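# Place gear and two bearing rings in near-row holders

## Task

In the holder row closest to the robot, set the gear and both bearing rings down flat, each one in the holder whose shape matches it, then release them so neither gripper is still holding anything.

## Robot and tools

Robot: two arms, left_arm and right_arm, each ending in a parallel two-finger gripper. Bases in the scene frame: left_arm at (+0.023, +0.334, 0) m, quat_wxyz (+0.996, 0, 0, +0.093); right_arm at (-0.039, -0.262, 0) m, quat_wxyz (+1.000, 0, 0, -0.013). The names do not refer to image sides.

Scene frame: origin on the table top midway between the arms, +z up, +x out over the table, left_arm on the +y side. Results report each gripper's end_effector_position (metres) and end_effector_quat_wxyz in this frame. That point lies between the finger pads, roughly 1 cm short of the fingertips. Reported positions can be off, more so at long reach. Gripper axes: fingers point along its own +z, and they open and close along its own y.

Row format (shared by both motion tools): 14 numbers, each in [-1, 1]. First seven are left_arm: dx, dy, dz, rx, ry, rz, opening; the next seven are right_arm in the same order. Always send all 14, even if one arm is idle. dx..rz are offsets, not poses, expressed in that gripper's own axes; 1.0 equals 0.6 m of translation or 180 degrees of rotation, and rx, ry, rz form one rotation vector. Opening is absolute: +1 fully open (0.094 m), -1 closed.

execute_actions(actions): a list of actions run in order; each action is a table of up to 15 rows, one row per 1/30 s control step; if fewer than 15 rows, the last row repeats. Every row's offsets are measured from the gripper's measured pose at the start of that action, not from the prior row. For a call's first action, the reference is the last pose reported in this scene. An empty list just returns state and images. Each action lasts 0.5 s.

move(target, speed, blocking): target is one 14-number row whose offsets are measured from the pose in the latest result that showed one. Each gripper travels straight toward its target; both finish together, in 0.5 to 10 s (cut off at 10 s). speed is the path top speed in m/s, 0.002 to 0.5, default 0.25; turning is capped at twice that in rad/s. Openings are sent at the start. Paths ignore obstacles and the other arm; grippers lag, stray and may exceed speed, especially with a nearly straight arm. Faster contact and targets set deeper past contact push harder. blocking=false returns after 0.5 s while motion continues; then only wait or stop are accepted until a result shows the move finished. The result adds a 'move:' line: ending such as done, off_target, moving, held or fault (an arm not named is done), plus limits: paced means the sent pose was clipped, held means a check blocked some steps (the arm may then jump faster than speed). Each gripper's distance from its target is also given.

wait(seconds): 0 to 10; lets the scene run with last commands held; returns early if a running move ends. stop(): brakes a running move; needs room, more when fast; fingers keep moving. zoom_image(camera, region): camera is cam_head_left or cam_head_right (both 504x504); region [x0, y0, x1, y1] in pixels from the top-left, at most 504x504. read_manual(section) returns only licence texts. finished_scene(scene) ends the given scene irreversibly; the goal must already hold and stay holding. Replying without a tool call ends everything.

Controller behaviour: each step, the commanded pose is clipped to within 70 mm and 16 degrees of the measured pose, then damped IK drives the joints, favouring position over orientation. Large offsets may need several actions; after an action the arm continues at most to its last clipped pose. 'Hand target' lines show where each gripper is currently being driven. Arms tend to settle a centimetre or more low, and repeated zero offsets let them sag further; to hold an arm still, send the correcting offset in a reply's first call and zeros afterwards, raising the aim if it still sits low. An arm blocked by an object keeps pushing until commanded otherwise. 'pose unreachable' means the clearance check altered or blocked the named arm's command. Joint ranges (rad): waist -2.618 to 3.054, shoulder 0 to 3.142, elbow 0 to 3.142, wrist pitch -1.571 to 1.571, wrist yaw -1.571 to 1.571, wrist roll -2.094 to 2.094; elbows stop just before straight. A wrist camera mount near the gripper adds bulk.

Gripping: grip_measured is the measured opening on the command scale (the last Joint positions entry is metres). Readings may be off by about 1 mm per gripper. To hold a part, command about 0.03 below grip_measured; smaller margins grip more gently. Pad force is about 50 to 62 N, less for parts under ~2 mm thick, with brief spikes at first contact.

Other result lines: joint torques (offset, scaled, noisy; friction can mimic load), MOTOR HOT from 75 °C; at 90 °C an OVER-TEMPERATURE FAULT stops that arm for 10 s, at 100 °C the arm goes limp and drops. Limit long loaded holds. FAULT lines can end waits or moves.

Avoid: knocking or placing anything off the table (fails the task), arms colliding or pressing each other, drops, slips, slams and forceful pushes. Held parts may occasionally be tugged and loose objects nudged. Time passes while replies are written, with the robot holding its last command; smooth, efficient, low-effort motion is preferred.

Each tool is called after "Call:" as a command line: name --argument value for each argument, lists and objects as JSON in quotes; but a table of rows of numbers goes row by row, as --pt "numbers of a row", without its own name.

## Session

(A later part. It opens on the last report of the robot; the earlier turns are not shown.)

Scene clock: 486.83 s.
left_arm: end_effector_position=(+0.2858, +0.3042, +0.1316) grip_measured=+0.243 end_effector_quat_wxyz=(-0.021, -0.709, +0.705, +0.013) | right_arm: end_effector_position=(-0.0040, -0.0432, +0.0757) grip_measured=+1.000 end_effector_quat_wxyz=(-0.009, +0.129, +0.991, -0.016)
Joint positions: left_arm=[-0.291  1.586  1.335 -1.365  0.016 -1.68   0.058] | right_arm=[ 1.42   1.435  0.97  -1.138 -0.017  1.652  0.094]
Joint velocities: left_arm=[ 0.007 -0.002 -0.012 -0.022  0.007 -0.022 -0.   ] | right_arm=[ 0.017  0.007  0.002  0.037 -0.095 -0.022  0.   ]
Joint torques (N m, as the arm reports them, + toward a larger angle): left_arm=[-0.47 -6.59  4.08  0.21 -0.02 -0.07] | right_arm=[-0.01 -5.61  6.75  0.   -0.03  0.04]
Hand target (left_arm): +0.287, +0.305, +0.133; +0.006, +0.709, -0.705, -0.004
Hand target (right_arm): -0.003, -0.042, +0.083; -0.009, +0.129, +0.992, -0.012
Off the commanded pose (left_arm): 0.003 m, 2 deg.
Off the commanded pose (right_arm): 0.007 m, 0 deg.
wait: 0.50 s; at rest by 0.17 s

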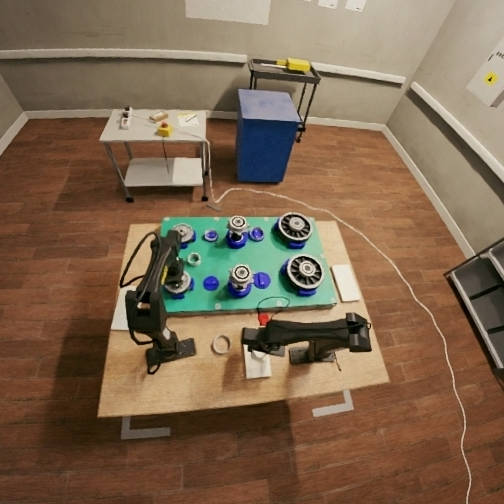

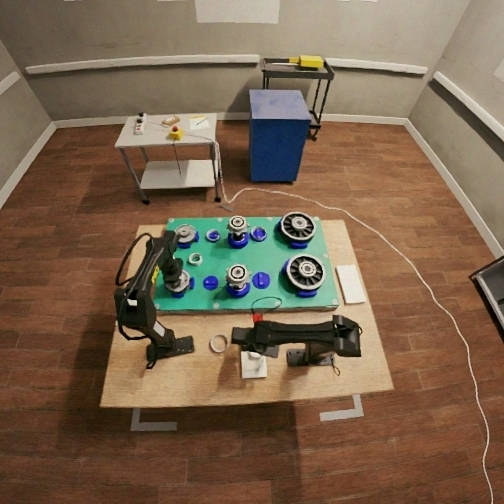

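Call:
move --target '[0, 0, -0.08, 0.012, 0, 0, 0.6, -0.0055, 0.286, -0.005, -0.0109, -0.0043, 0, 1]' --speed 0.18

Call:
zoom_image --camera "cam_head_right" --region '[150, 255, 210, 305]'

Call:
zoom_image --camera "cam_head_left" --region '[180, 310, 280, 380]'

Call:
zoom_image --camera "cam_head_right" --region '[180, 310, 280, 380]'

Scene clock: 500.93 s.
left_arm: end_effector_position=(+0.2878, +0.3045, +0.1690) grip_measured=+0.598 end_effector_quat_wxyz=(-0.014, -0.709, +0.705, +0.007) | right_arm: end_effector_position=(+0.0362, +0.1230, +0.0707) grip_measured=+1.000 end_effector_quat_wxyz=(-0.008, +0.131, +0.991, +0.005)
Joint positions: left_arm=[-0.291  1.587  1.485 -1.498  0.013 -1.68   0.075] | right_arm=[ 1.394  2.046  1.67  -1.186 -0.017  1.629  0.094]
Joint velocities: left_arm=[ 0.017  0.002 -0.002  0.022  0.037  0.037 -0.001] | right_arm=[-0.007  0.007 -0.007 -0.022 -0.007 -0.007  0.   ]
Joint torques (N m, as the arm reports them, + toward a larger angle): left_arm=[ 0.28 -6.07  7.83 -0.27  0.06 -0.03] | right_arm=[ -0.66 -11.13   6.73   0.07   0.17  -0.06]
Hand target (left_arm): +0.287, +0.305, +0.179; +0.007, +0.709, -0.705, +0.001
Hand target (right_arm): +0.042, +0.122, +0.074; -0.001, +0.129, +0.992, +0.001
Off the commanded pose (left_arm): 0.011 m, 1 deg.
Off the commanded pose (right_arm): 0.007 m, 1 deg.
move: off_target (left_arm)

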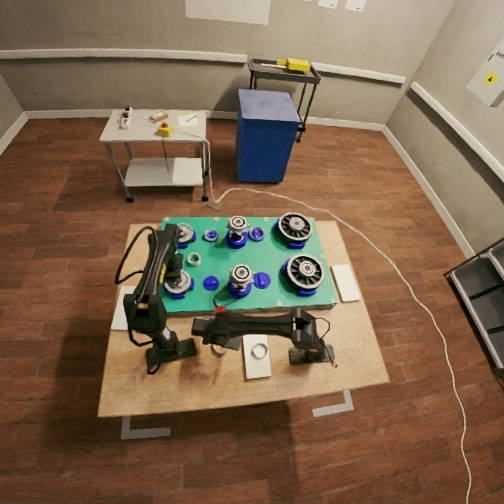

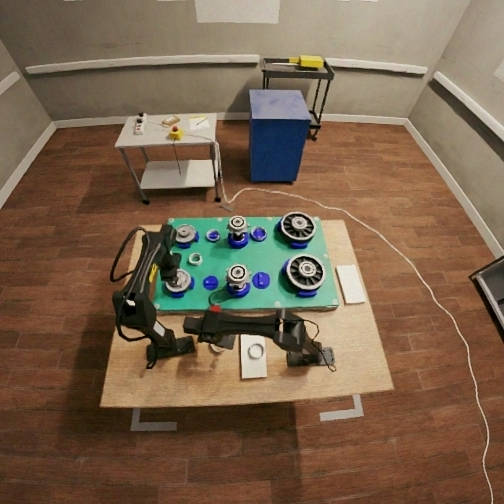

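Region (150, 255, 210, 305) of cam_head_right's 504x504 image, scaled by 8.400, with more detail than that image has.

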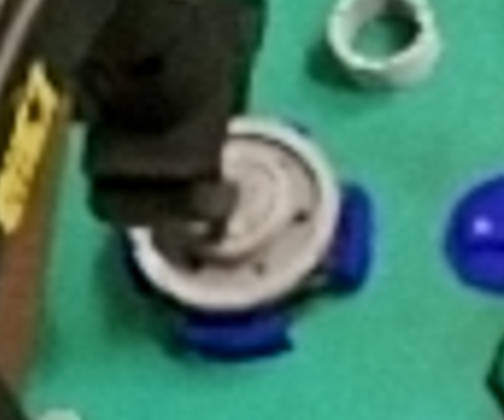

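Region (180, 310, 280, 380) of cam_head_left's 504x504 image, scaled by 5.040, with more detail than that image has; it fills the top 353 rows of this view, and the rest is white.

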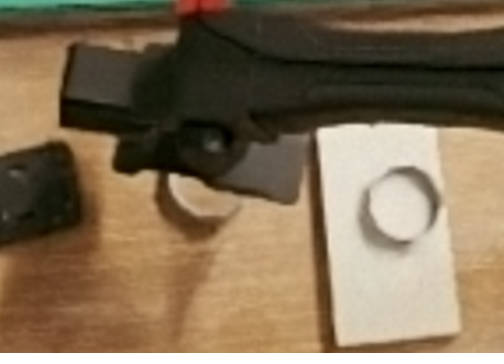

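Region (180, 310, 280, 380) of cam_head_right's 504x504 image, scaled by 5.040, with more detail than that image has; it fills the top 353 rows of this view, and the rest is white.

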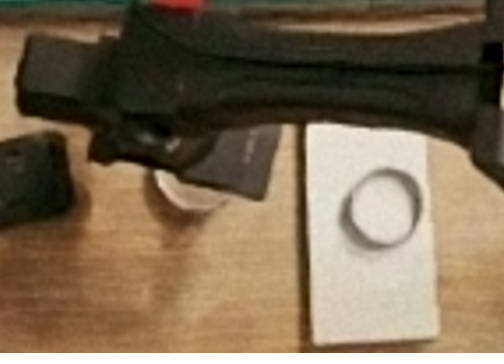

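Call:
move --target '[0, 0, -0.01, 0, 0, 0, 0.6, -0.014, 0.004, 0.05, 0, 0, 0, 1]' --speed 0.06

Call:
zoom_image --camera "cam_head_left" --region '[195, 325, 250, 365]'

Call:
zoom_image --camera "cam_head_right" --region '[190, 325, 245, 365]'

Scene clock: 512.27 s.
left_arm: end_effector_position=(+0.2869, +0.3046, +0.1690) grip_measured=+0.598 end_effector_quat_wxyz=(-0.015, -0.709, +0.705, +0.009) | right_arm: end_effector_position=(+0.0414, +0.1248, +0.0458) grip_measured=+1.000 end_effector_quat_wxyz=(-0.009, +0.132, +0.991, +0.007)
Joint positions: left_arm=[-0.291  1.587  1.485 -1.502  0.013 -1.68   0.075] | right_arm=[ 1.381  2.072  1.608 -1.095 -0.019  1.62   0.094]
Joint velocities: left_arm=[-0.007  0.012 -0.002  0.007  0.051 -0.007  0.001] | right_arm=[ 0.002 -0.012 -0.017 -0.007 -0.022 -0.051  0.   ]
Joint torques (N m, as the arm reports them, + toward a larger angle): left_arm=[ 0.23 -4.81  7.99 -0.24  0.1  -0.01] | right_arm=[ -0.57 -11.37   4.53   0.48   0.01  -0.05]
Hand target (left_arm): +0.288, +0.305, +0.175; +0.014, +0.709, -0.705, -0.007
Hand target (right_arm): +0.044, +0.124, +0.041; -0.008, +0.130, +0.991, +0.005
Off the commanded pose (left_arm): 0.006 m, 0 deg.
Off the commanded pose (right_arm): 0.006 m, 0 deg.
move: done

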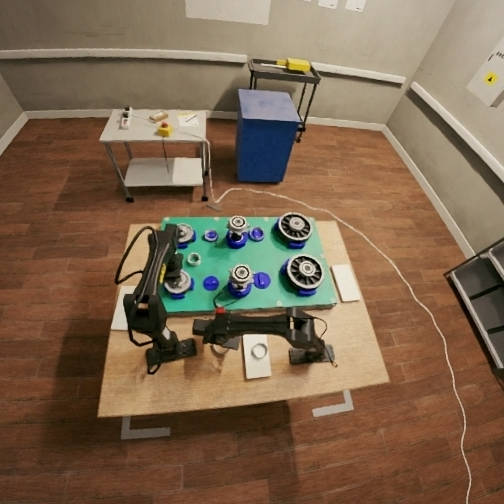

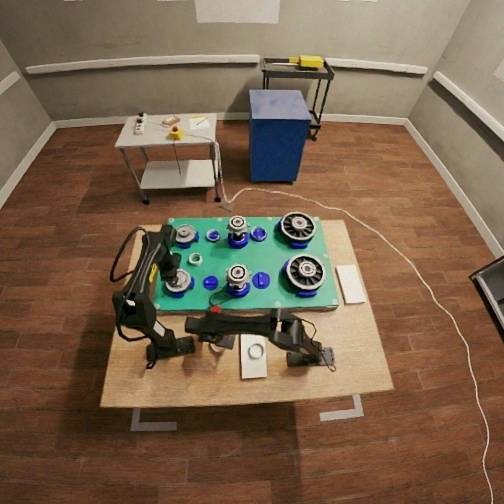

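Region (195, 325, 250, 365) of cam_head_left's 504x504 image, scaled by 9.164, with more detail than that image has; it fills the top 367 rows of this view, and the rest is white.

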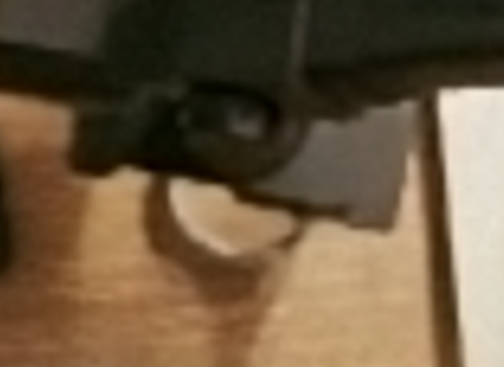

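Region (190, 325, 245, 365) of cam_head_right's 504x504 image, scaled by 9.164, with more detail than that image has; it fills the top 367 rows of this view, and the rest is white.

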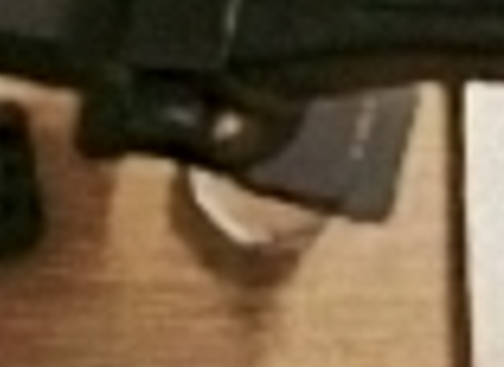

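Call:
move --target '[0, 0, -0.01, 0, 0, 0, 0.6, 0.016, 0, 0.058, 0, 0, 0, 1]' --speed 0.04

Call:
zoom_image --camera "cam_head_left" --region '[195, 325, 250, 365]'

Scene clock: 524.07 s.
left_arm: end_effector_position=(+0.2859, +0.3047, +0.1690) grip_measured=+0.598 end_effector_quat_wxyz=(-0.017, -0.709, +0.705, +0.010) | right_arm: end_effector_position=(+0.0346, +0.1288, +0.0178) grip_measured=+1.000 end_effector_quat_wxyz=(-0.010, +0.131, +0.991, +0.010)
Joint positions: left_arm=[-0.291  1.587  1.485 -1.506  0.013 -1.68   0.075] | right_arm=[ 1.399  2.104  1.543 -0.99  -0.02   1.636  0.094]
Joint velocities: left_arm=[-0.007 -0.002  0.007  0.081 -0.022 -0.022 -0.001] | right_arm=[-0.012  0.007 -0.012 -0.051 -0.051 -0.066  0.   ]
Joint torques (N m, as the arm reports them, + toward a larger angle): left_arm=[ 0.05 -4.63  8.05 -0.27  0.02 -0.03] | right_arm=[  0.55 -11.21   4.21   0.5   -0.01   0.15]
Hand target (left_arm): +0.287, +0.305, +0.175; +0.015, +0.709, -0.705, -0.009
Hand target (right_arm): +0.032, +0.128, +0.011; -0.009, +0.132, +0.991, +0.006
Off the commanded pose (left_arm): 0.006 m, 0 deg.
Off the commanded pose (right_arm): 0.007 m, 0 deg.
move: done

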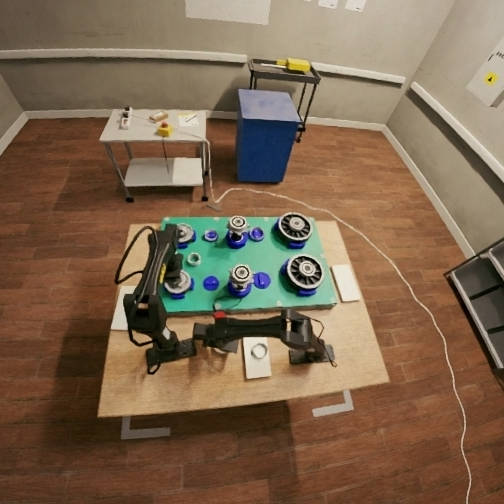

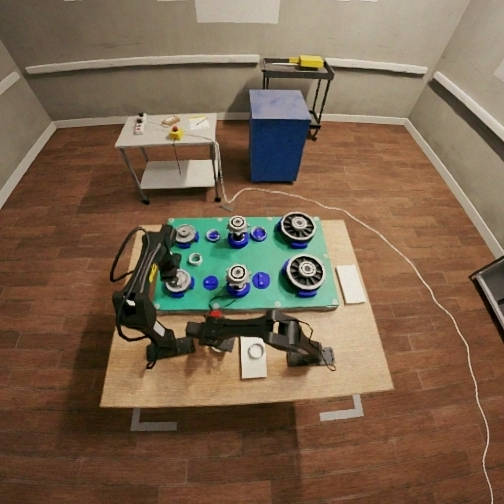

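Region (195, 325, 250, 365) of cam_head_left's 504x504 image, scaled by 9.164, with more detail than that image has; it fills the top 367 rows of this view, and the rest is white.

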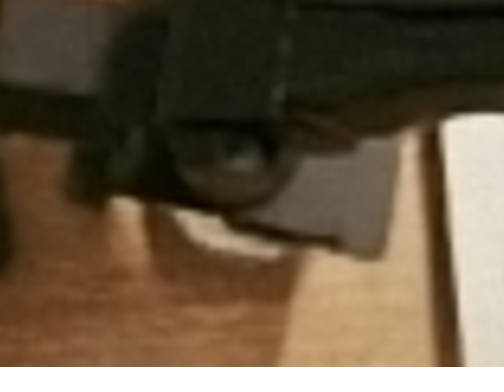

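Call:
move --target '[0, 0, -0.01, 0, 0, 0, 0.6, 0, 0, 0.003, 0, 0, 0, 0.53]' --speed 0.04

Scene clock: 527.63 s.
left_arm: end_effector_position=(+0.2852, +0.3048, +0.1691) grip_measured=+0.598 end_effector_quat_wxyz=(-0.018, -0.709, +0.705, +0.012) | right_arm: end_effector_position=(+0.0345, +0.1293, +0.0179) grip_measured=+0.575 end_effector_quat_wxyz=(-0.010, +0.131, +0.991, +0.011)
Joint positions: left_arm=[-0.291  1.587  1.485 -1.509  0.013 -1.68   0.075] | right_arm=[ 1.399  2.104  1.543 -0.988 -0.022  1.636  0.074]
Joint velocities: left_arm=[ 0.022 -0.022  0.007 -0.051 -0.066  0.022  0.   ] | right_arm=[ 0.012  0.002 -0.002 -0.007 -0.051 -0.007 -0.001]
Joint torques (N m, as the arm reports them, + toward a larger angle): left_arm=[ 0.13 -4.84  8.13 -0.28  0.04 -0.08] | right_arm=[  0.1  -11.76   4.96   0.41  -0.02  -0.01]
Hand target (left_arm): +0.286, +0.305, +0.175; +0.016, +0.709, -0.705, -0.010
Hand target (right_arm): +0.035, +0.129, +0.016; -0.010, +0.131, +0.991, +0.010
Off the commanded pose (left_arm): 0.006 m, 0 deg.
Off the commanded pose (right_arm): 0.002 m, 0 deg.
move: done

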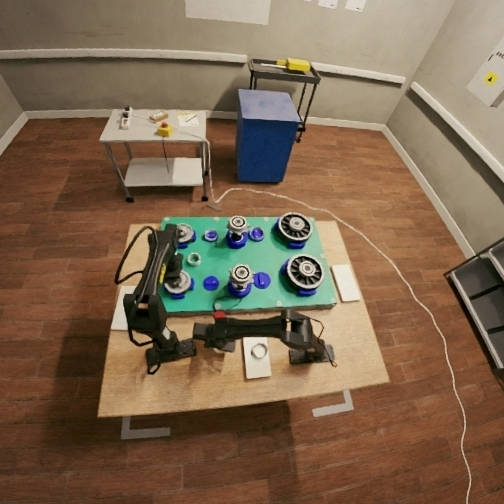

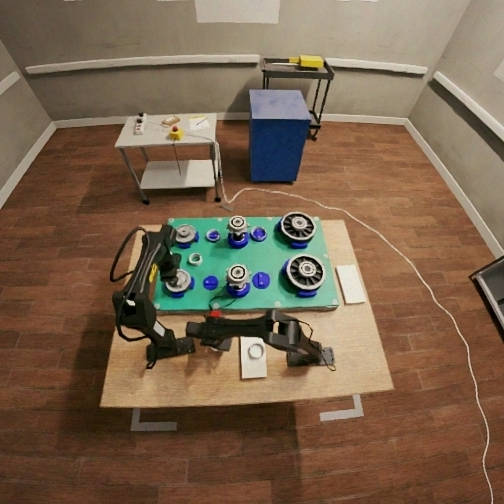

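Call:
zoom_image --camera "cam_head_right" --region '[195, 265, 275, 300]'

Call:
zoom_image --camera "cam_head_left" --region '[195, 265, 275, 300]'

Region (195, 265, 275, 300) of cam_head_right's 504x504 image, scaled by 6.300, with more detail than that image has; it fills the top 220 rows of this view, and the rest is white.

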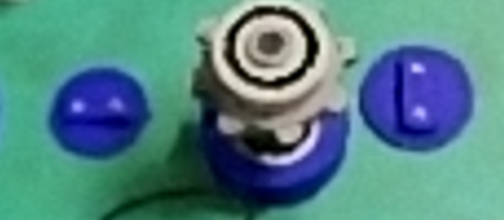

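Region (195, 265, 275, 300) of cam_head_left's 504x504 image, scaled by 6.300, with more detail than that image has; it fills the top 220 rows of this view, and the rest is white.

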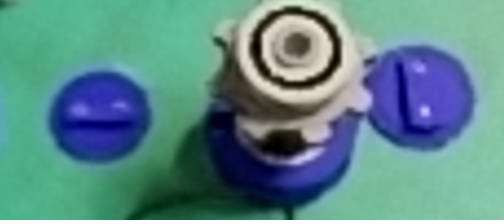

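Call:
move --target '[0.225, 0.2725, 0.072, 0.0094, -0.0117, 0.4461, 1, -0.252, -0.3395, -0.237, -0.0069, -0.0059, 0.3056, 0.54]' --speed 0.3

Call:
zoom_image --camera "cam_head_right" --region '[150, 215, 230, 305]'

Call:
zoom_image --camera "cam_head_left" --region '[150, 215, 230, 305]'

Scene clock: 565.00 s.
left_arm: end_effector_position=(+0.1228, +0.1740, +0.1315) grip_measured=+1.000 end_effector_quat_wxyz=(-0.004, -0.094, +0.996, +0.007) | right_arm: end_effector_position=(+0.1293, -0.1073, +0.1380) grip_measured=+0.575 end_effector_quat_wxyz=(-0.013, +0.572, +0.820, +0.003)
Joint positions: left_arm=[-1.202  1.265  1.063 -1.384  0.001 -1.204  0.094] | right_arm=[ 0.745  1.408  1.197 -1.36  -0.027  1.938  0.074]
Joint velocities: left_arm=[ 0.017 -0.002  0.007 -0.007 -0.051 -0.022  0.   ] | right_arm=[ 0.002 -0.027  0.017 -0.037 -0.037 -0.037 -0.   ]
Joint torques (N m, as the arm reports them, + toward a larger angle): left_arm=[-0.89 -3.74  4.99  0.11 -0.07  0.02] | right_arm=[-0.46 -6.9   7.26  0.01  0.03  0.05]
Hand target (left_arm): +0.124, +0.174, +0.133; +0.007, -0.087, +0.996, -0.001
Hand target (right_arm): +0.130, -0.110, +0.150; -0.007, +0.574, +0.818, +0.013
Off the commanded pose (left_arm): 0.006 m, 1 deg.
Off the commanded pose (right_arm): 0.015 m, 2 deg.
move: off_target (right_arm)

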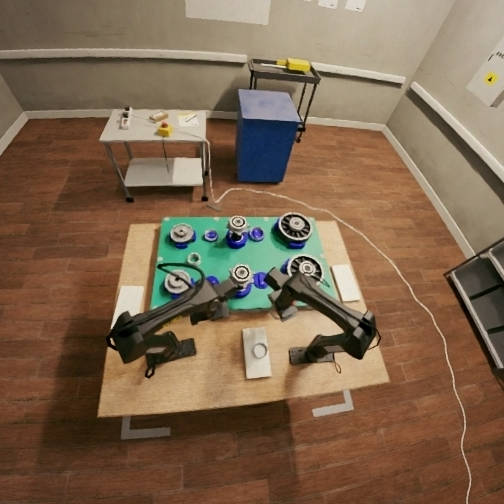

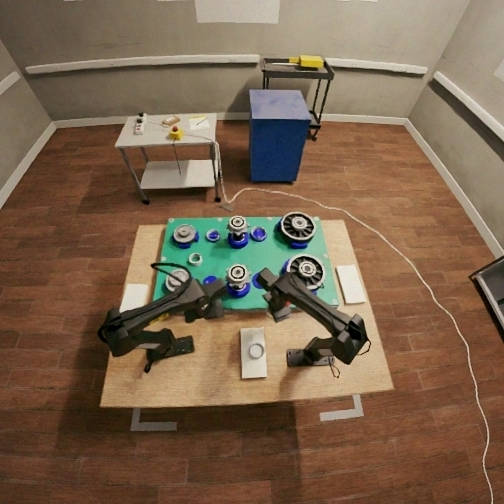

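Region (150, 215, 230, 305) of cam_head_right's 504x504 image, scaled by 5.600, with more detail than that image has.

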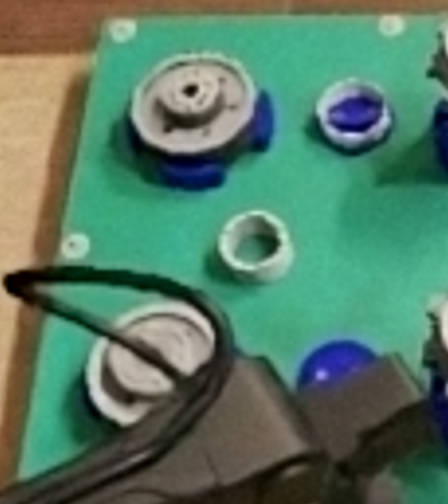

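Region (150, 215, 230, 305) of cam_head_left's 504x504 image, scaled by 5.600, with more detail than that image has.

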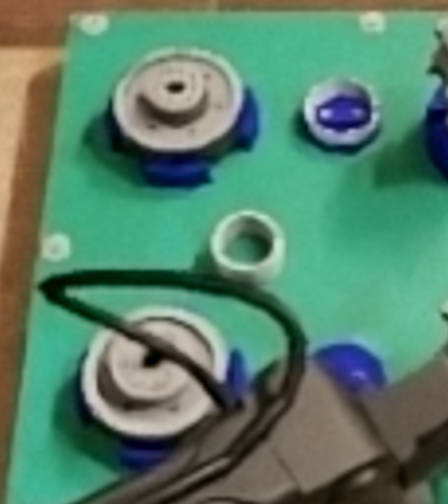

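Call:
move --target '[0.269, -0.290, 0.0725, 0.0045, -0.0025, 0, 1, -0.043, 0.287, 0.009, -0.0074, 0.0005, 0.0017, 0.54]' --speed 0.2

Call:
zoom_image --camera "cam_head_right" --region '[240, 255, 290, 300]'

Call:
zoom_image --camera "cam_head_left" --region '[240, 255, 290, 300]'

Call:
zoom_image --camera "cam_head_right" --region '[225, 325, 290, 375]'

Scene clock: 579.50 s.
left_arm: end_effector_position=(-0.0037, -0.0217, +0.0850) grip_measured=+1.000 end_effector_quat_wxyz=(-0.001, -0.092, +0.996, +0.006) | right_arm: end_effector_position=(+0.2975, -0.0685, +0.1228) grip_measured=+0.575 end_effector_quat_wxyz=(-0.012, +0.577, +0.817, +0.011)
Joint positions: left_arm=[-1.832  1.916  1.543 -1.208  0.004 -1.831  0.094] | right_arm=[ 0.532  2.018  1.836 -1.378 -0.031  1.737  0.074]
Joint velocities: left_arm=[-0.007 -0.007  0.012  0.051  0.051 -0.051  0.   ] | right_arm=[ 0.012 -0.017 -0.012  0.007  0.022  0.007 -0.   ]
Joint torques (N m, as the arm reports them, + toward a larger angle): left_arm=[-0.35 -8.13  7.86 -0.11  0.   -0.05] | right_arm=[ -0.48 -11.41   7.22   0.06   0.03  -0.09]
Hand target (left_arm): -0.003, -0.026, +0.093; +0.003, -0.094, +0.996, -0.004
Hand target (right_arm): +0.299, -0.071, +0.131; -0.008, +0.575, +0.818, +0.013
Off the commanded pose (left_arm): 0.005 m, 1 deg.
Off the commanded pose (right_arm): 0.008 m, 1 deg.
move: done

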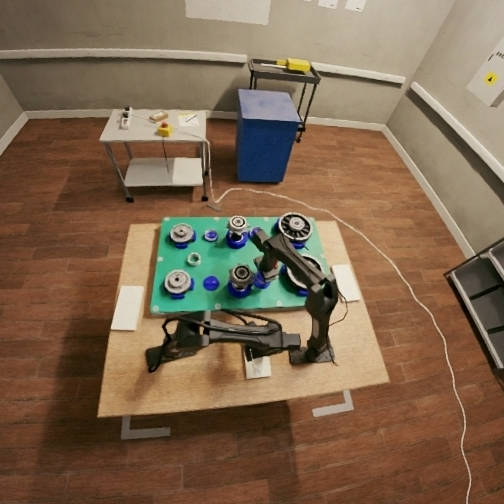

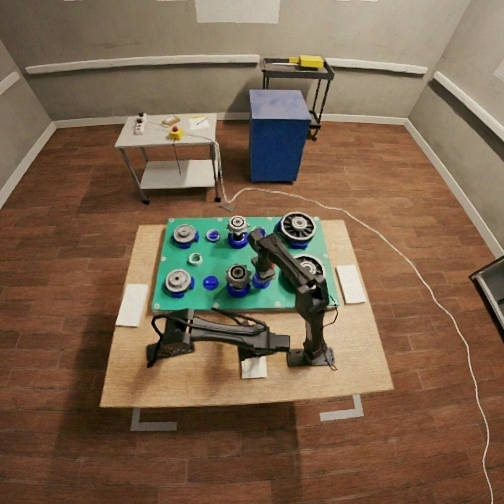

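Region (240, 255, 290, 300) of cam_head_right's 504x504 image, scaled by 10.080, with more detail than that image has; it fills the top 454 rows of this view, and the rest is white.

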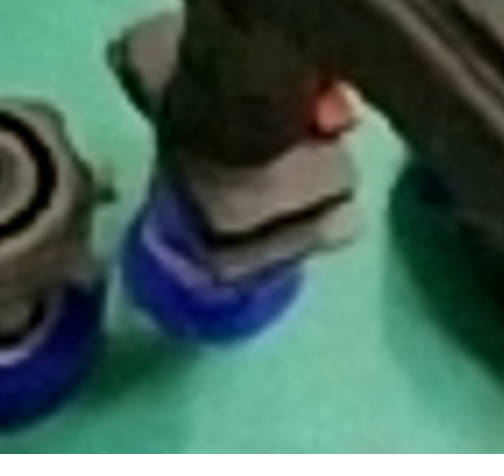

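Region (240, 255, 290, 300) of cam_head_left's 504x504 image, scaled by 10.080, with more detail than that image has; it fills the top 454 rows of this view, and the rest is white.

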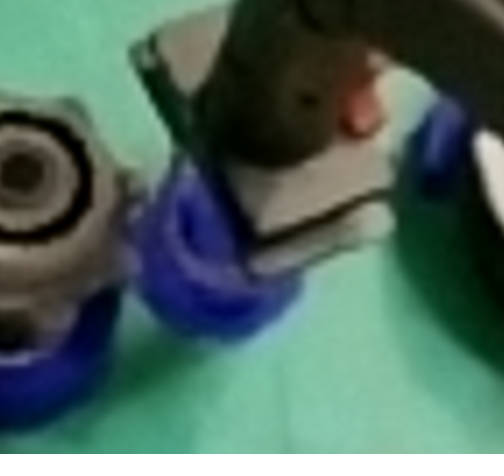

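Region (225, 325, 290, 375) of cam_head_right's 504x504 image, scaled by 7.754, with more detail than that image has; it fills the top 388 rows of this view, and the rest is white.

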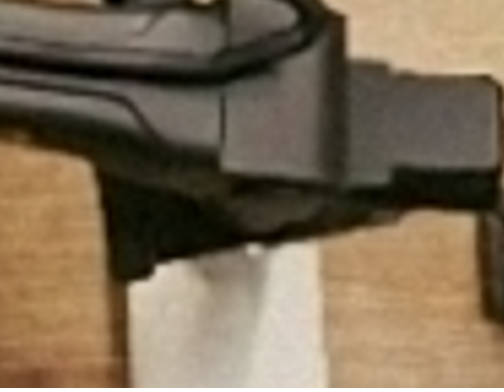

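Call:
move --target '[0.002, -0.010, 0.075, 0, 0, 0, 1, 0.008, 0.005, 0.017, 0, 0, 0, 0.54]' --speed 0.05

Call:
zoom_image --camera "cam_head_right" --region '[240, 255, 290, 300]'

Call:
zoom_image --camera "cam_head_left" --region '[240, 255, 290, 300]'

Scene clock: 589.87 s.
left_arm: end_effector_position=(-0.0041, -0.0282, +0.0413) grip_measured=+1.000 end_effector_quat_wxyz=(-0.001, -0.093, +0.996, +0.007) | right_arm: end_effector_position=(+0.2999, -0.0670, +0.1152) grip_measured=+0.575 end_effector_quat_wxyz=(-0.013, +0.578, +0.816, +0.010)
Joint positions: left_arm=[-1.832  1.979  1.452 -1.058  0.004 -1.832  0.094] | right_arm=[ 0.532  2.032  1.826 -1.357 -0.032  1.738  0.074]
Joint velocities: left_arm=[-0.002  0.002  0.002  0.007 -0.066 -0.022  0.   ] | right_arm=[-0.051  0.017 -0.002  0.022  0.051  0.007  0.001]
Joint torques (N m, as the arm reports them, + toward a larger angle): left_arm=[-0.06 -8.14  4.91  0.03  0.06 -0.03] | right_arm=[  0.92 -11.42   4.75   0.53   0.02   0.12]
Hand target (left_arm): -0.005, -0.028, +0.040; -0.001, -0.093, +0.996, +0.006
Hand target (right_arm): +0.299, -0.063, +0.113; -0.012, +0.577, +0.816, +0.011
Off the commanded pose (left_arm): 0.002 m, 0 deg.
Off the commanded pose (right_arm): 0.005 m, 0 deg.
move: done

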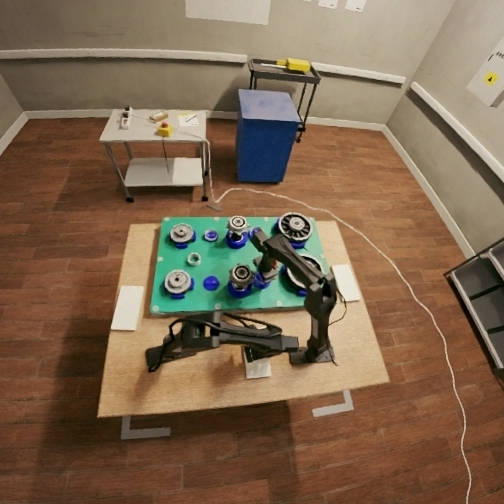

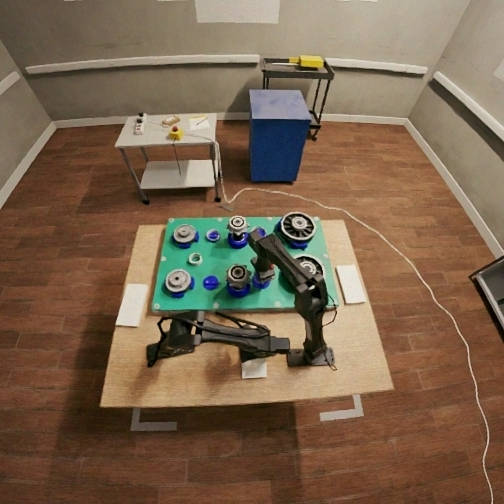

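Region (240, 255, 290, 300) of cam_head_right's 504x504 image, scaled by 10.080, with more detail than that image has; it fills the top 454 rows of this view, and the rest is white.

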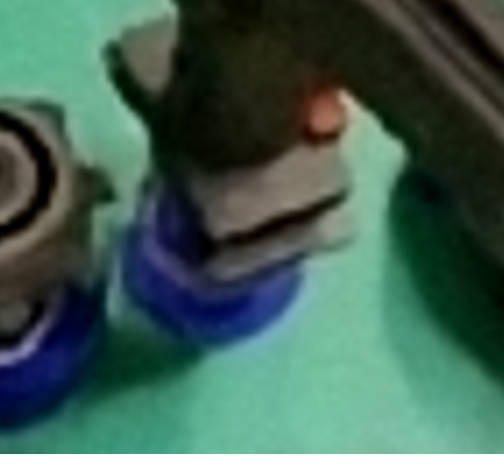

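Region (240, 255, 290, 300) of cam_head_left's 504x504 image, scaled by 10.080, with more detail than that image has; it fills the top 454 rows of this view, and the rest is white.

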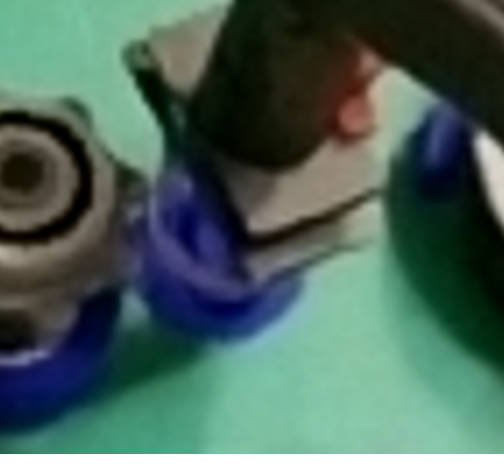

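Call:
move --target '[0, 0, 0, 0, 0, 0, 0.27, 0.005, 0, 0.035, 0, 0, 0, 0.54]' --speed 0.015

Call:
zoom_image --camera "cam_head_right" --region '[240, 255, 290, 300]'

Call:
zoom_image --camera "cam_head_left" --region '[240, 255, 290, 300]'

Scene clock: 597.40 s.
left_arm: end_effector_position=(-0.0043, -0.0289, +0.0412) grip_measured=+0.289 end_effector_quat_wxyz=(-0.001, -0.093, +0.996, +0.006) | right_arm: end_effector_position=(+0.2993, -0.0672, +0.0979) grip_measured=+0.575 end_effector_quat_wxyz=(-0.013, +0.578, +0.816, +0.009)
Joint positions: left_arm=[-1.832  1.979  1.452 -1.055  0.005 -1.832  0.061] | right_arm=[ 0.532  2.032  1.757 -1.291 -0.032  1.738  0.074]
Joint velocities: left_arm=[ 0.007  0.002 -0.007  0.037 -0.007  0.022 -0.   ] | right_arm=[-0.017  0.002  0.012  0.066 -0.051 -0.051 -0.001]
Joint torques (N m, as the arm reports them, + toward a larger angle): left_arm=[-0.07 -8.17  5.46 -0.07  0.07 -0.04] | right_arm=[  0.73 -11.18   4.7    0.45  -0.05   0.14]
Hand target (left_arm): -0.004, -0.028, +0.041; -0.001, -0.093, +0.996, +0.007
Hand target (right_arm): +0.299, -0.064, +0.094; -0.013, +0.578, +0.816, +0.010
Off the commanded pose (left_arm): 0.001 m, 0 deg.
Off the commanded pose (right_arm): 0.005 m, 0 deg.
move: done

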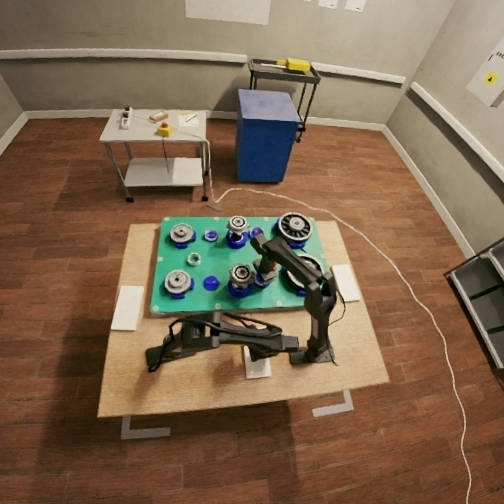

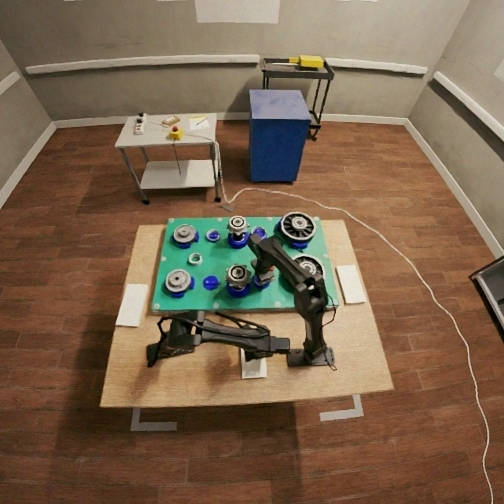

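Region (240, 255, 290, 300) of cam_head_right's 504x504 image, scaled by 10.080, with more detail than that image has; it fills the top 454 rows of this view, and the rest is white.

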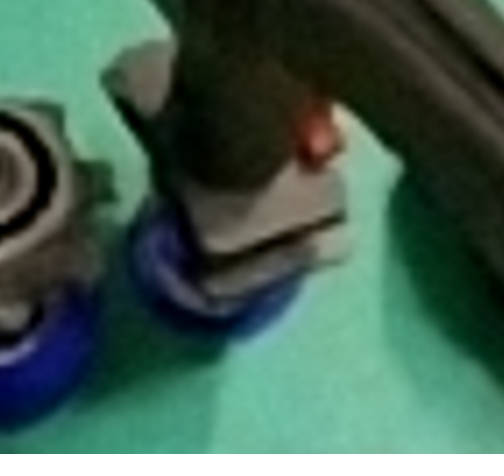

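Region (240, 255, 290, 300) of cam_head_left's 504x504 image, scaled by 10.080, with more detail than that image has; it fills the top 454 rows of this view, and the rest is white.

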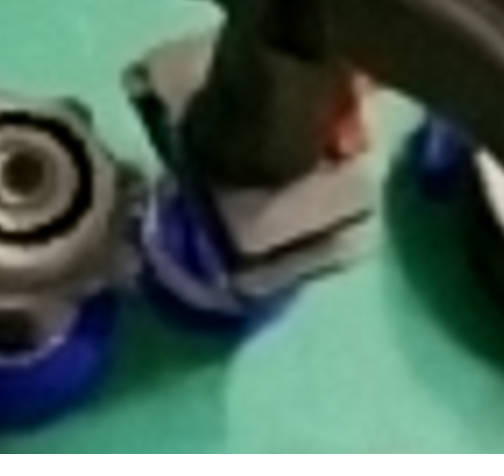

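Call:
execute_actions --actions '[]'

Scene clock: 613.73 s.
left_arm: end_effector_position=(-0.0043, -0.0289, +0.0412) grip_measured=+0.289 end_effector_quat_wxyz=(-0.001, -0.093, +0.996, +0.006) | right_arm: end_effector_position=(+0.2999, -0.0669, +0.0979) grip_measured=+0.575 end_effector_quat_wxyz=(-0.013, +0.578, +0.816, +0.010)
Joint positions: left_arm=[-1.832  1.979  1.452 -1.055  0.005 -1.832  0.061] | right_arm=[ 0.532  2.032  1.757 -1.288 -0.032  1.738  0.074]
Joint velocities: left_arm=[-0.007 -0.017 -0.007 -0.051  0.037 -0.051 -0.001] | right_arm=[ 0.002  0.002  0.012 -0.095 -0.007  0.022 -0.   ]
Joint torques (N m, as the arm reports them, + toward a larger angle): left_arm=[ 0.1  -7.99  5.41 -0.05  0.05 -0.04] | right_arm=[  0.56 -11.18   4.72   0.47  -0.05   0.12]
Hand target (left_arm): -0.004, -0.028, +0.041; -0.001, -0.093, +0.996, +0.007
Hand target (right_arm): +0.299, -0.063, +0.094; -0.013, +0.578, +0.816, +0.010
Off the commanded pose (left_arm): 0.001 m, 0 deg.
Off the commanded pose (right_arm): 0.005 m, 0 deg.

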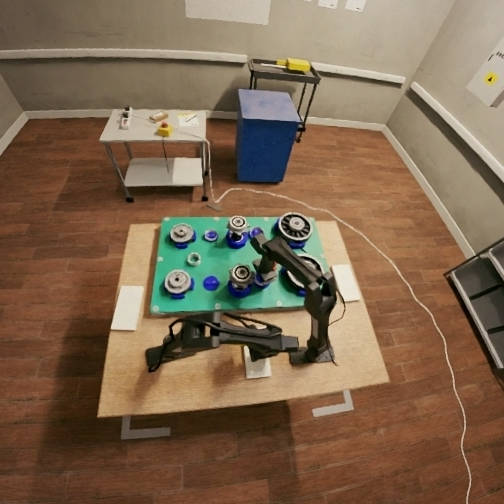

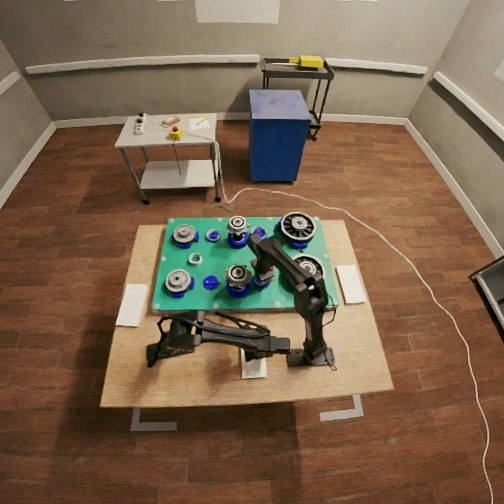

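Call:
move --target '[0,0,0,0,0,0,0.257, 0,0,0.012,0,0,0,0.54]' --speed 0.01

Call:
zoom_image --camera "cam_head_left" --region '[200, 220, 320, 320]'

Scene clock: 619.40 s.
left_arm: end_effector_position=(-0.0043, -0.0289, +0.0412) grip_measured=+0.289 end_effector_quat_wxyz=(-0.001, -0.093, +0.996, +0.006) | right_arm: end_effector_position=(+0.3002, -0.0664, +0.0971) grip_measured=+0.575 end_effector_quat_wxyz=(-0.013, +0.578, +0.816, +0.012)
Joint positions: left_arm=[-1.832  1.979  1.452 -1.055  0.005 -1.832  0.061] | right_arm=[ 0.532  2.032  1.754 -1.283 -0.033  1.738  0.074]
Joint velocities: left_arm=[-0.007  0.017 -0.012  0.007 -0.037 -0.037 -0.001] | right_arm=[-0.007  0.007  0.002  0.007 -0.022 -0.051 -0.   ]
Joint torques (N m, as the arm reports them, + toward a larger angle): left_arm=[ 0.11 -8.02  5.49  0.01  0.09 -0.05] | right_arm=[ -0.11 -11.43   3.74   0.51  -0.06   0.02]
Hand target (left_arm): -0.004, -0.029, +0.041; -0.001, -0.093, +0.996, +0.006
Hand target (right_arm): +0.300, -0.067, +0.091; -0.013, +0.578, +0.816, +0.010
Off the commanded pose (left_arm): 0.000 m, 0 deg.
Off the commanded pose (right_arm): 0.006 m, 0 deg.
move: done

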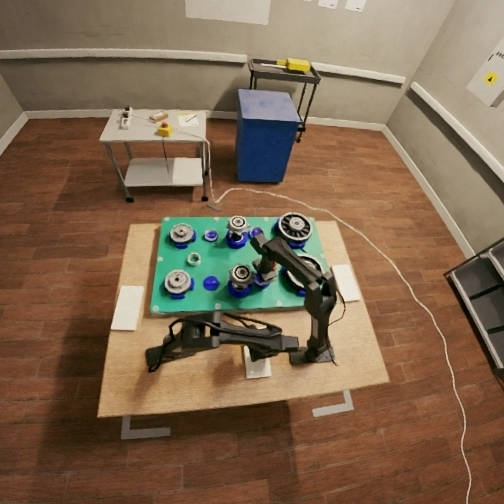

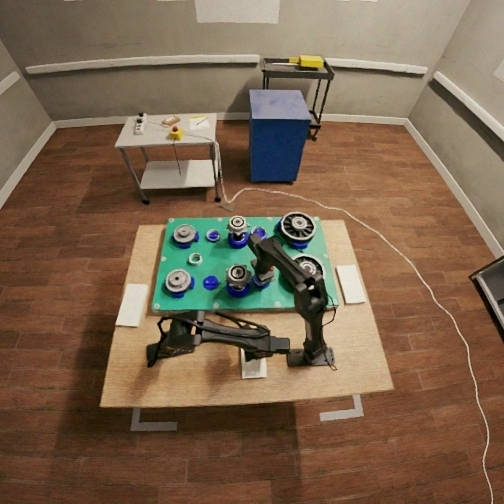

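Region (200, 220, 320, 320) of cam_head_left's 504x504 image, scaled by 4.200, with more detail than that image has.

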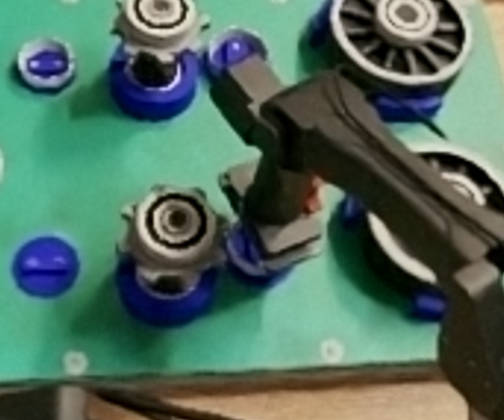

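Call:
move --target '[0,0,0,0,0,0,0.257, 0,0,0,0,0,0,0.9]' --speed 0.05

Call:
move --target '[0,0,-0.1,0,0,0,0.257, 0,0,-0.08,0,0,0,0.9]' --speed 0.08

Scene clock: 622.77 s.
left_arm: end_effector_position=(-0.0043, -0.0289, +0.0412) grip_measured=+0.289 end_effector_quat_wxyz=(-0.001, -0.093, +0.996, +0.006) | right_arm: end_effector_position=(+0.3001, -0.0662, +0.0971) grip_measured=+0.898 end_effector_quat_wxyz=(-0.013, +0.578, +0.816, +0.012)
Joint positions: left_arm=[-1.832  1.979  1.452 -1.055  0.005 -1.832  0.061] | right_arm=[ 0.532  2.032  1.754 -1.283 -0.035  1.738  0.089]
Joint velocities: left_arm=[-0.012 -0.007 -0.007 -0.037 -0.007 -0.051  0.001] | right_arm=[-0.007 -0.007 -0.002 -0.022  0.037  0.007 -0.001]
Joint torques (N m, as the arm reports them, + toward a larger angle): left_arm=[ 0.02 -8.08  5.58  0.01  0.01 -0.06] | right_arm=[  0.02 -11.37   5.17   0.39  -0.02   0.04]
Hand target (left_arm): -0.004, -0.029, +0.041; -0.001, -0.093, +0.996, +0.006
Hand target (right_arm): +0.300, -0.066, +0.097; -0.013, +0.578, +0.816, +0.012
Off the commanded pose (left_arm): 0.000 m, 0 deg.
Off the commanded pose (right_arm): 0.000 m, 0 deg.
move: done

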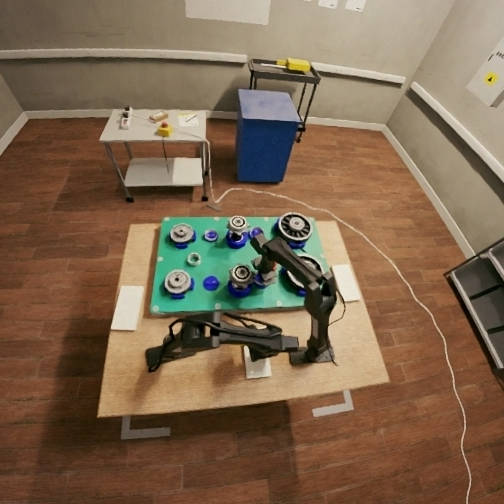

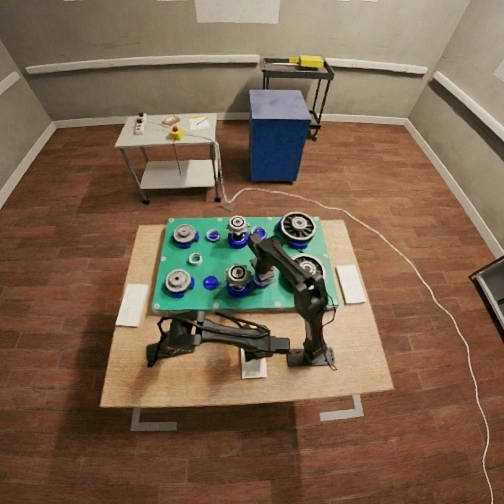

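Scene clock: 624.07 s.
left_arm: end_effector_position=(-0.0041, -0.0264, +0.0856) grip_measured=+0.289 end_effector_quat_wxyz=(+0.001, -0.093, +0.995, +0.020) | right_arm: end_effector_position=(+0.3007, -0.0656, +0.1429) grip_measured=+0.898 end_effector_quat_wxyz=(-0.011, +0.577, +0.816, +0.018)
Joint positions: left_arm=[-1.832  1.962  1.607 -1.256  0.005 -1.832  0.061] | right_arm=[ 0.532  2.032  1.936 -1.452 -0.036  1.738  0.089]
Joint velocities: left_arm=[-0.002  0.007 -0.007  0.022 -0.095 -0.022 -0.   ] | right_arm=[-0.012  0.027  0.012 -0.007  0.037 -0.066  0.   ]
Joint torques (N m, as the arm reports them, + toward a larger angle): left_arm=[ 0.24 -9.74  7.81 -0.33  0.04  0.01] | right_arm=[ -0.36 -10.7    6.64   0.1   -0.03  -0.01]
Hand target (left_arm): -0.003, -0.028, +0.101; -0.001, -0.093, +0.996, +0.006
Hand target (right_arm): +0.301, -0.068, +0.145; -0.013, +0.578, +0.816, +0.012
Off the commanded pose (left_arm): 0.016 m, 2 deg.
Off the commanded pose (right_arm): 0.003 m, 1 deg.
move: off_target (left_arm)

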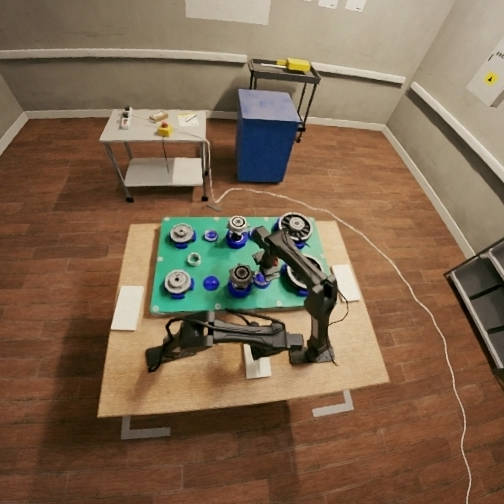

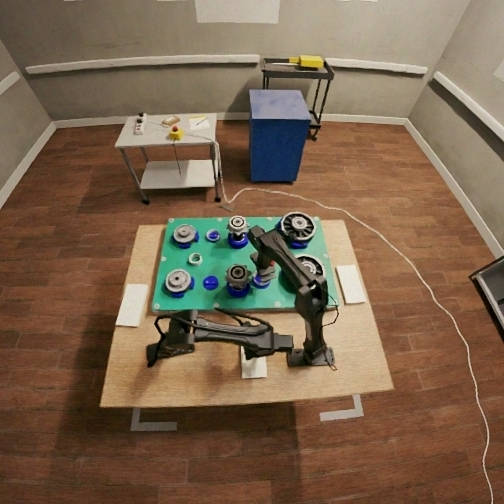

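Call:
move --target '[-0.264,0.282,-0.11,0,0,-0.19,0.257, 0.008,-0.281,-0.028,0,0,0,0.9]' --speed 0.15

Call:
zoom_image --camera "cam_head_left" --region '[200, 220, 320, 320]'

Scene clock: 645.50 s.
left_arm: end_effector_position=(+0.1211, +0.1581, +0.1498) grip_measured=+0.289 end_effector_quat_wxyz=(+0.001, -0.382, +0.924, +0.020) | right_arm: end_effector_position=(+0.1479, -0.1146, +0.1561) grip_measured=+0.898 end_effector_quat_wxyz=(-0.011, +0.576, +0.817, +0.026)
Joint positions: left_arm=[-1.257  1.343  1.191 -1.459 -0.006 -1.854  0.061] | right_arm=[ 0.663  1.406  1.266 -1.387 -0.037  1.865  0.089]
Joint velocities: left_arm=[ 0.007 -0.007  0.022 -0.022 -0.051 -0.007 -0.001] | right_arm=[-0.007  0.012 -0.002  0.007 -0.007 -0.051 -0.001]
Joint torques (N m, as the arm reports them, + toward a larger angle): left_arm=[ 0.85 -4.62  5.01 -0.35 -0.02  0.  ] | right_arm=[ 0.47 -6.53  4.25  0.23  0.01  0.15]
Hand target (left_arm): +0.120, +0.166, +0.153; +0.005, -0.382, +0.924, +0.023
Hand target (right_arm): +0.141, -0.119, +0.156; -0.011, +0.577, +0.816, +0.018
Off the commanded pose (left_arm): 0.013 m, 1 deg.
Off the commanded pose (right_arm): 0.009 m, 1 deg.
move: off_target (left_arm)

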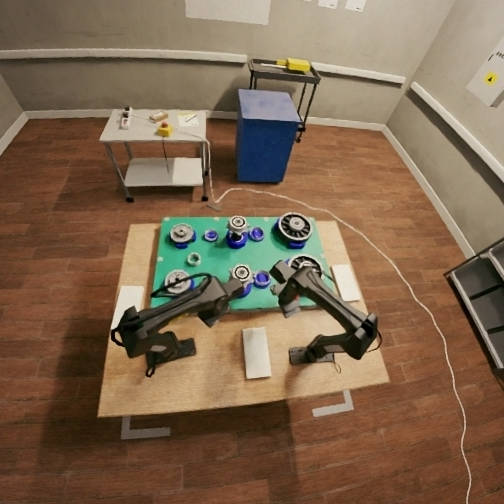

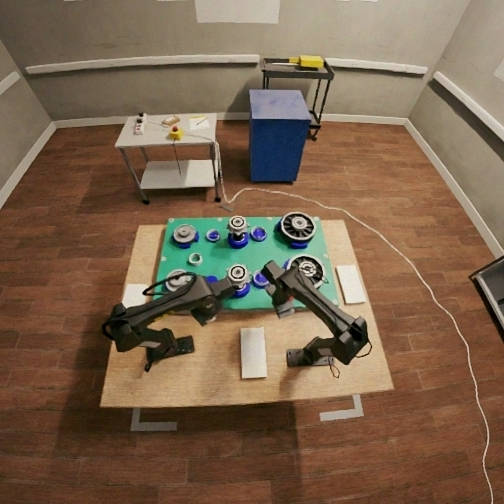

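Region (200, 220, 320, 320) of cam_head_left's 504x504 image, scaled by 4.200, with more detail than that image has.

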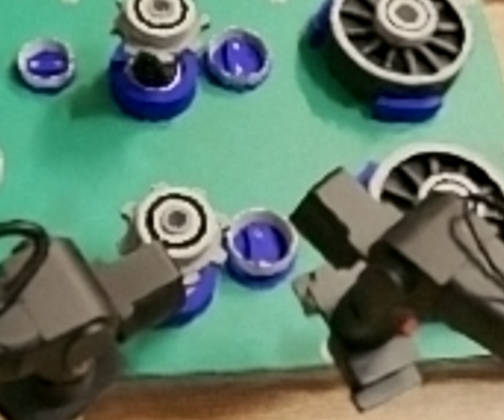

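Call:
zoom_image --camera "cam_head_left" --region '[240, 220, 285, 295]'

Region (240, 220, 285, 295) of cam_head_left's 504x504 image, scaled by 6.720, with more detail than that image has; it fills the left 302 columns of this view, and the rest is white.

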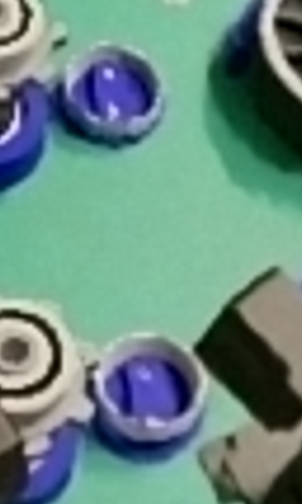

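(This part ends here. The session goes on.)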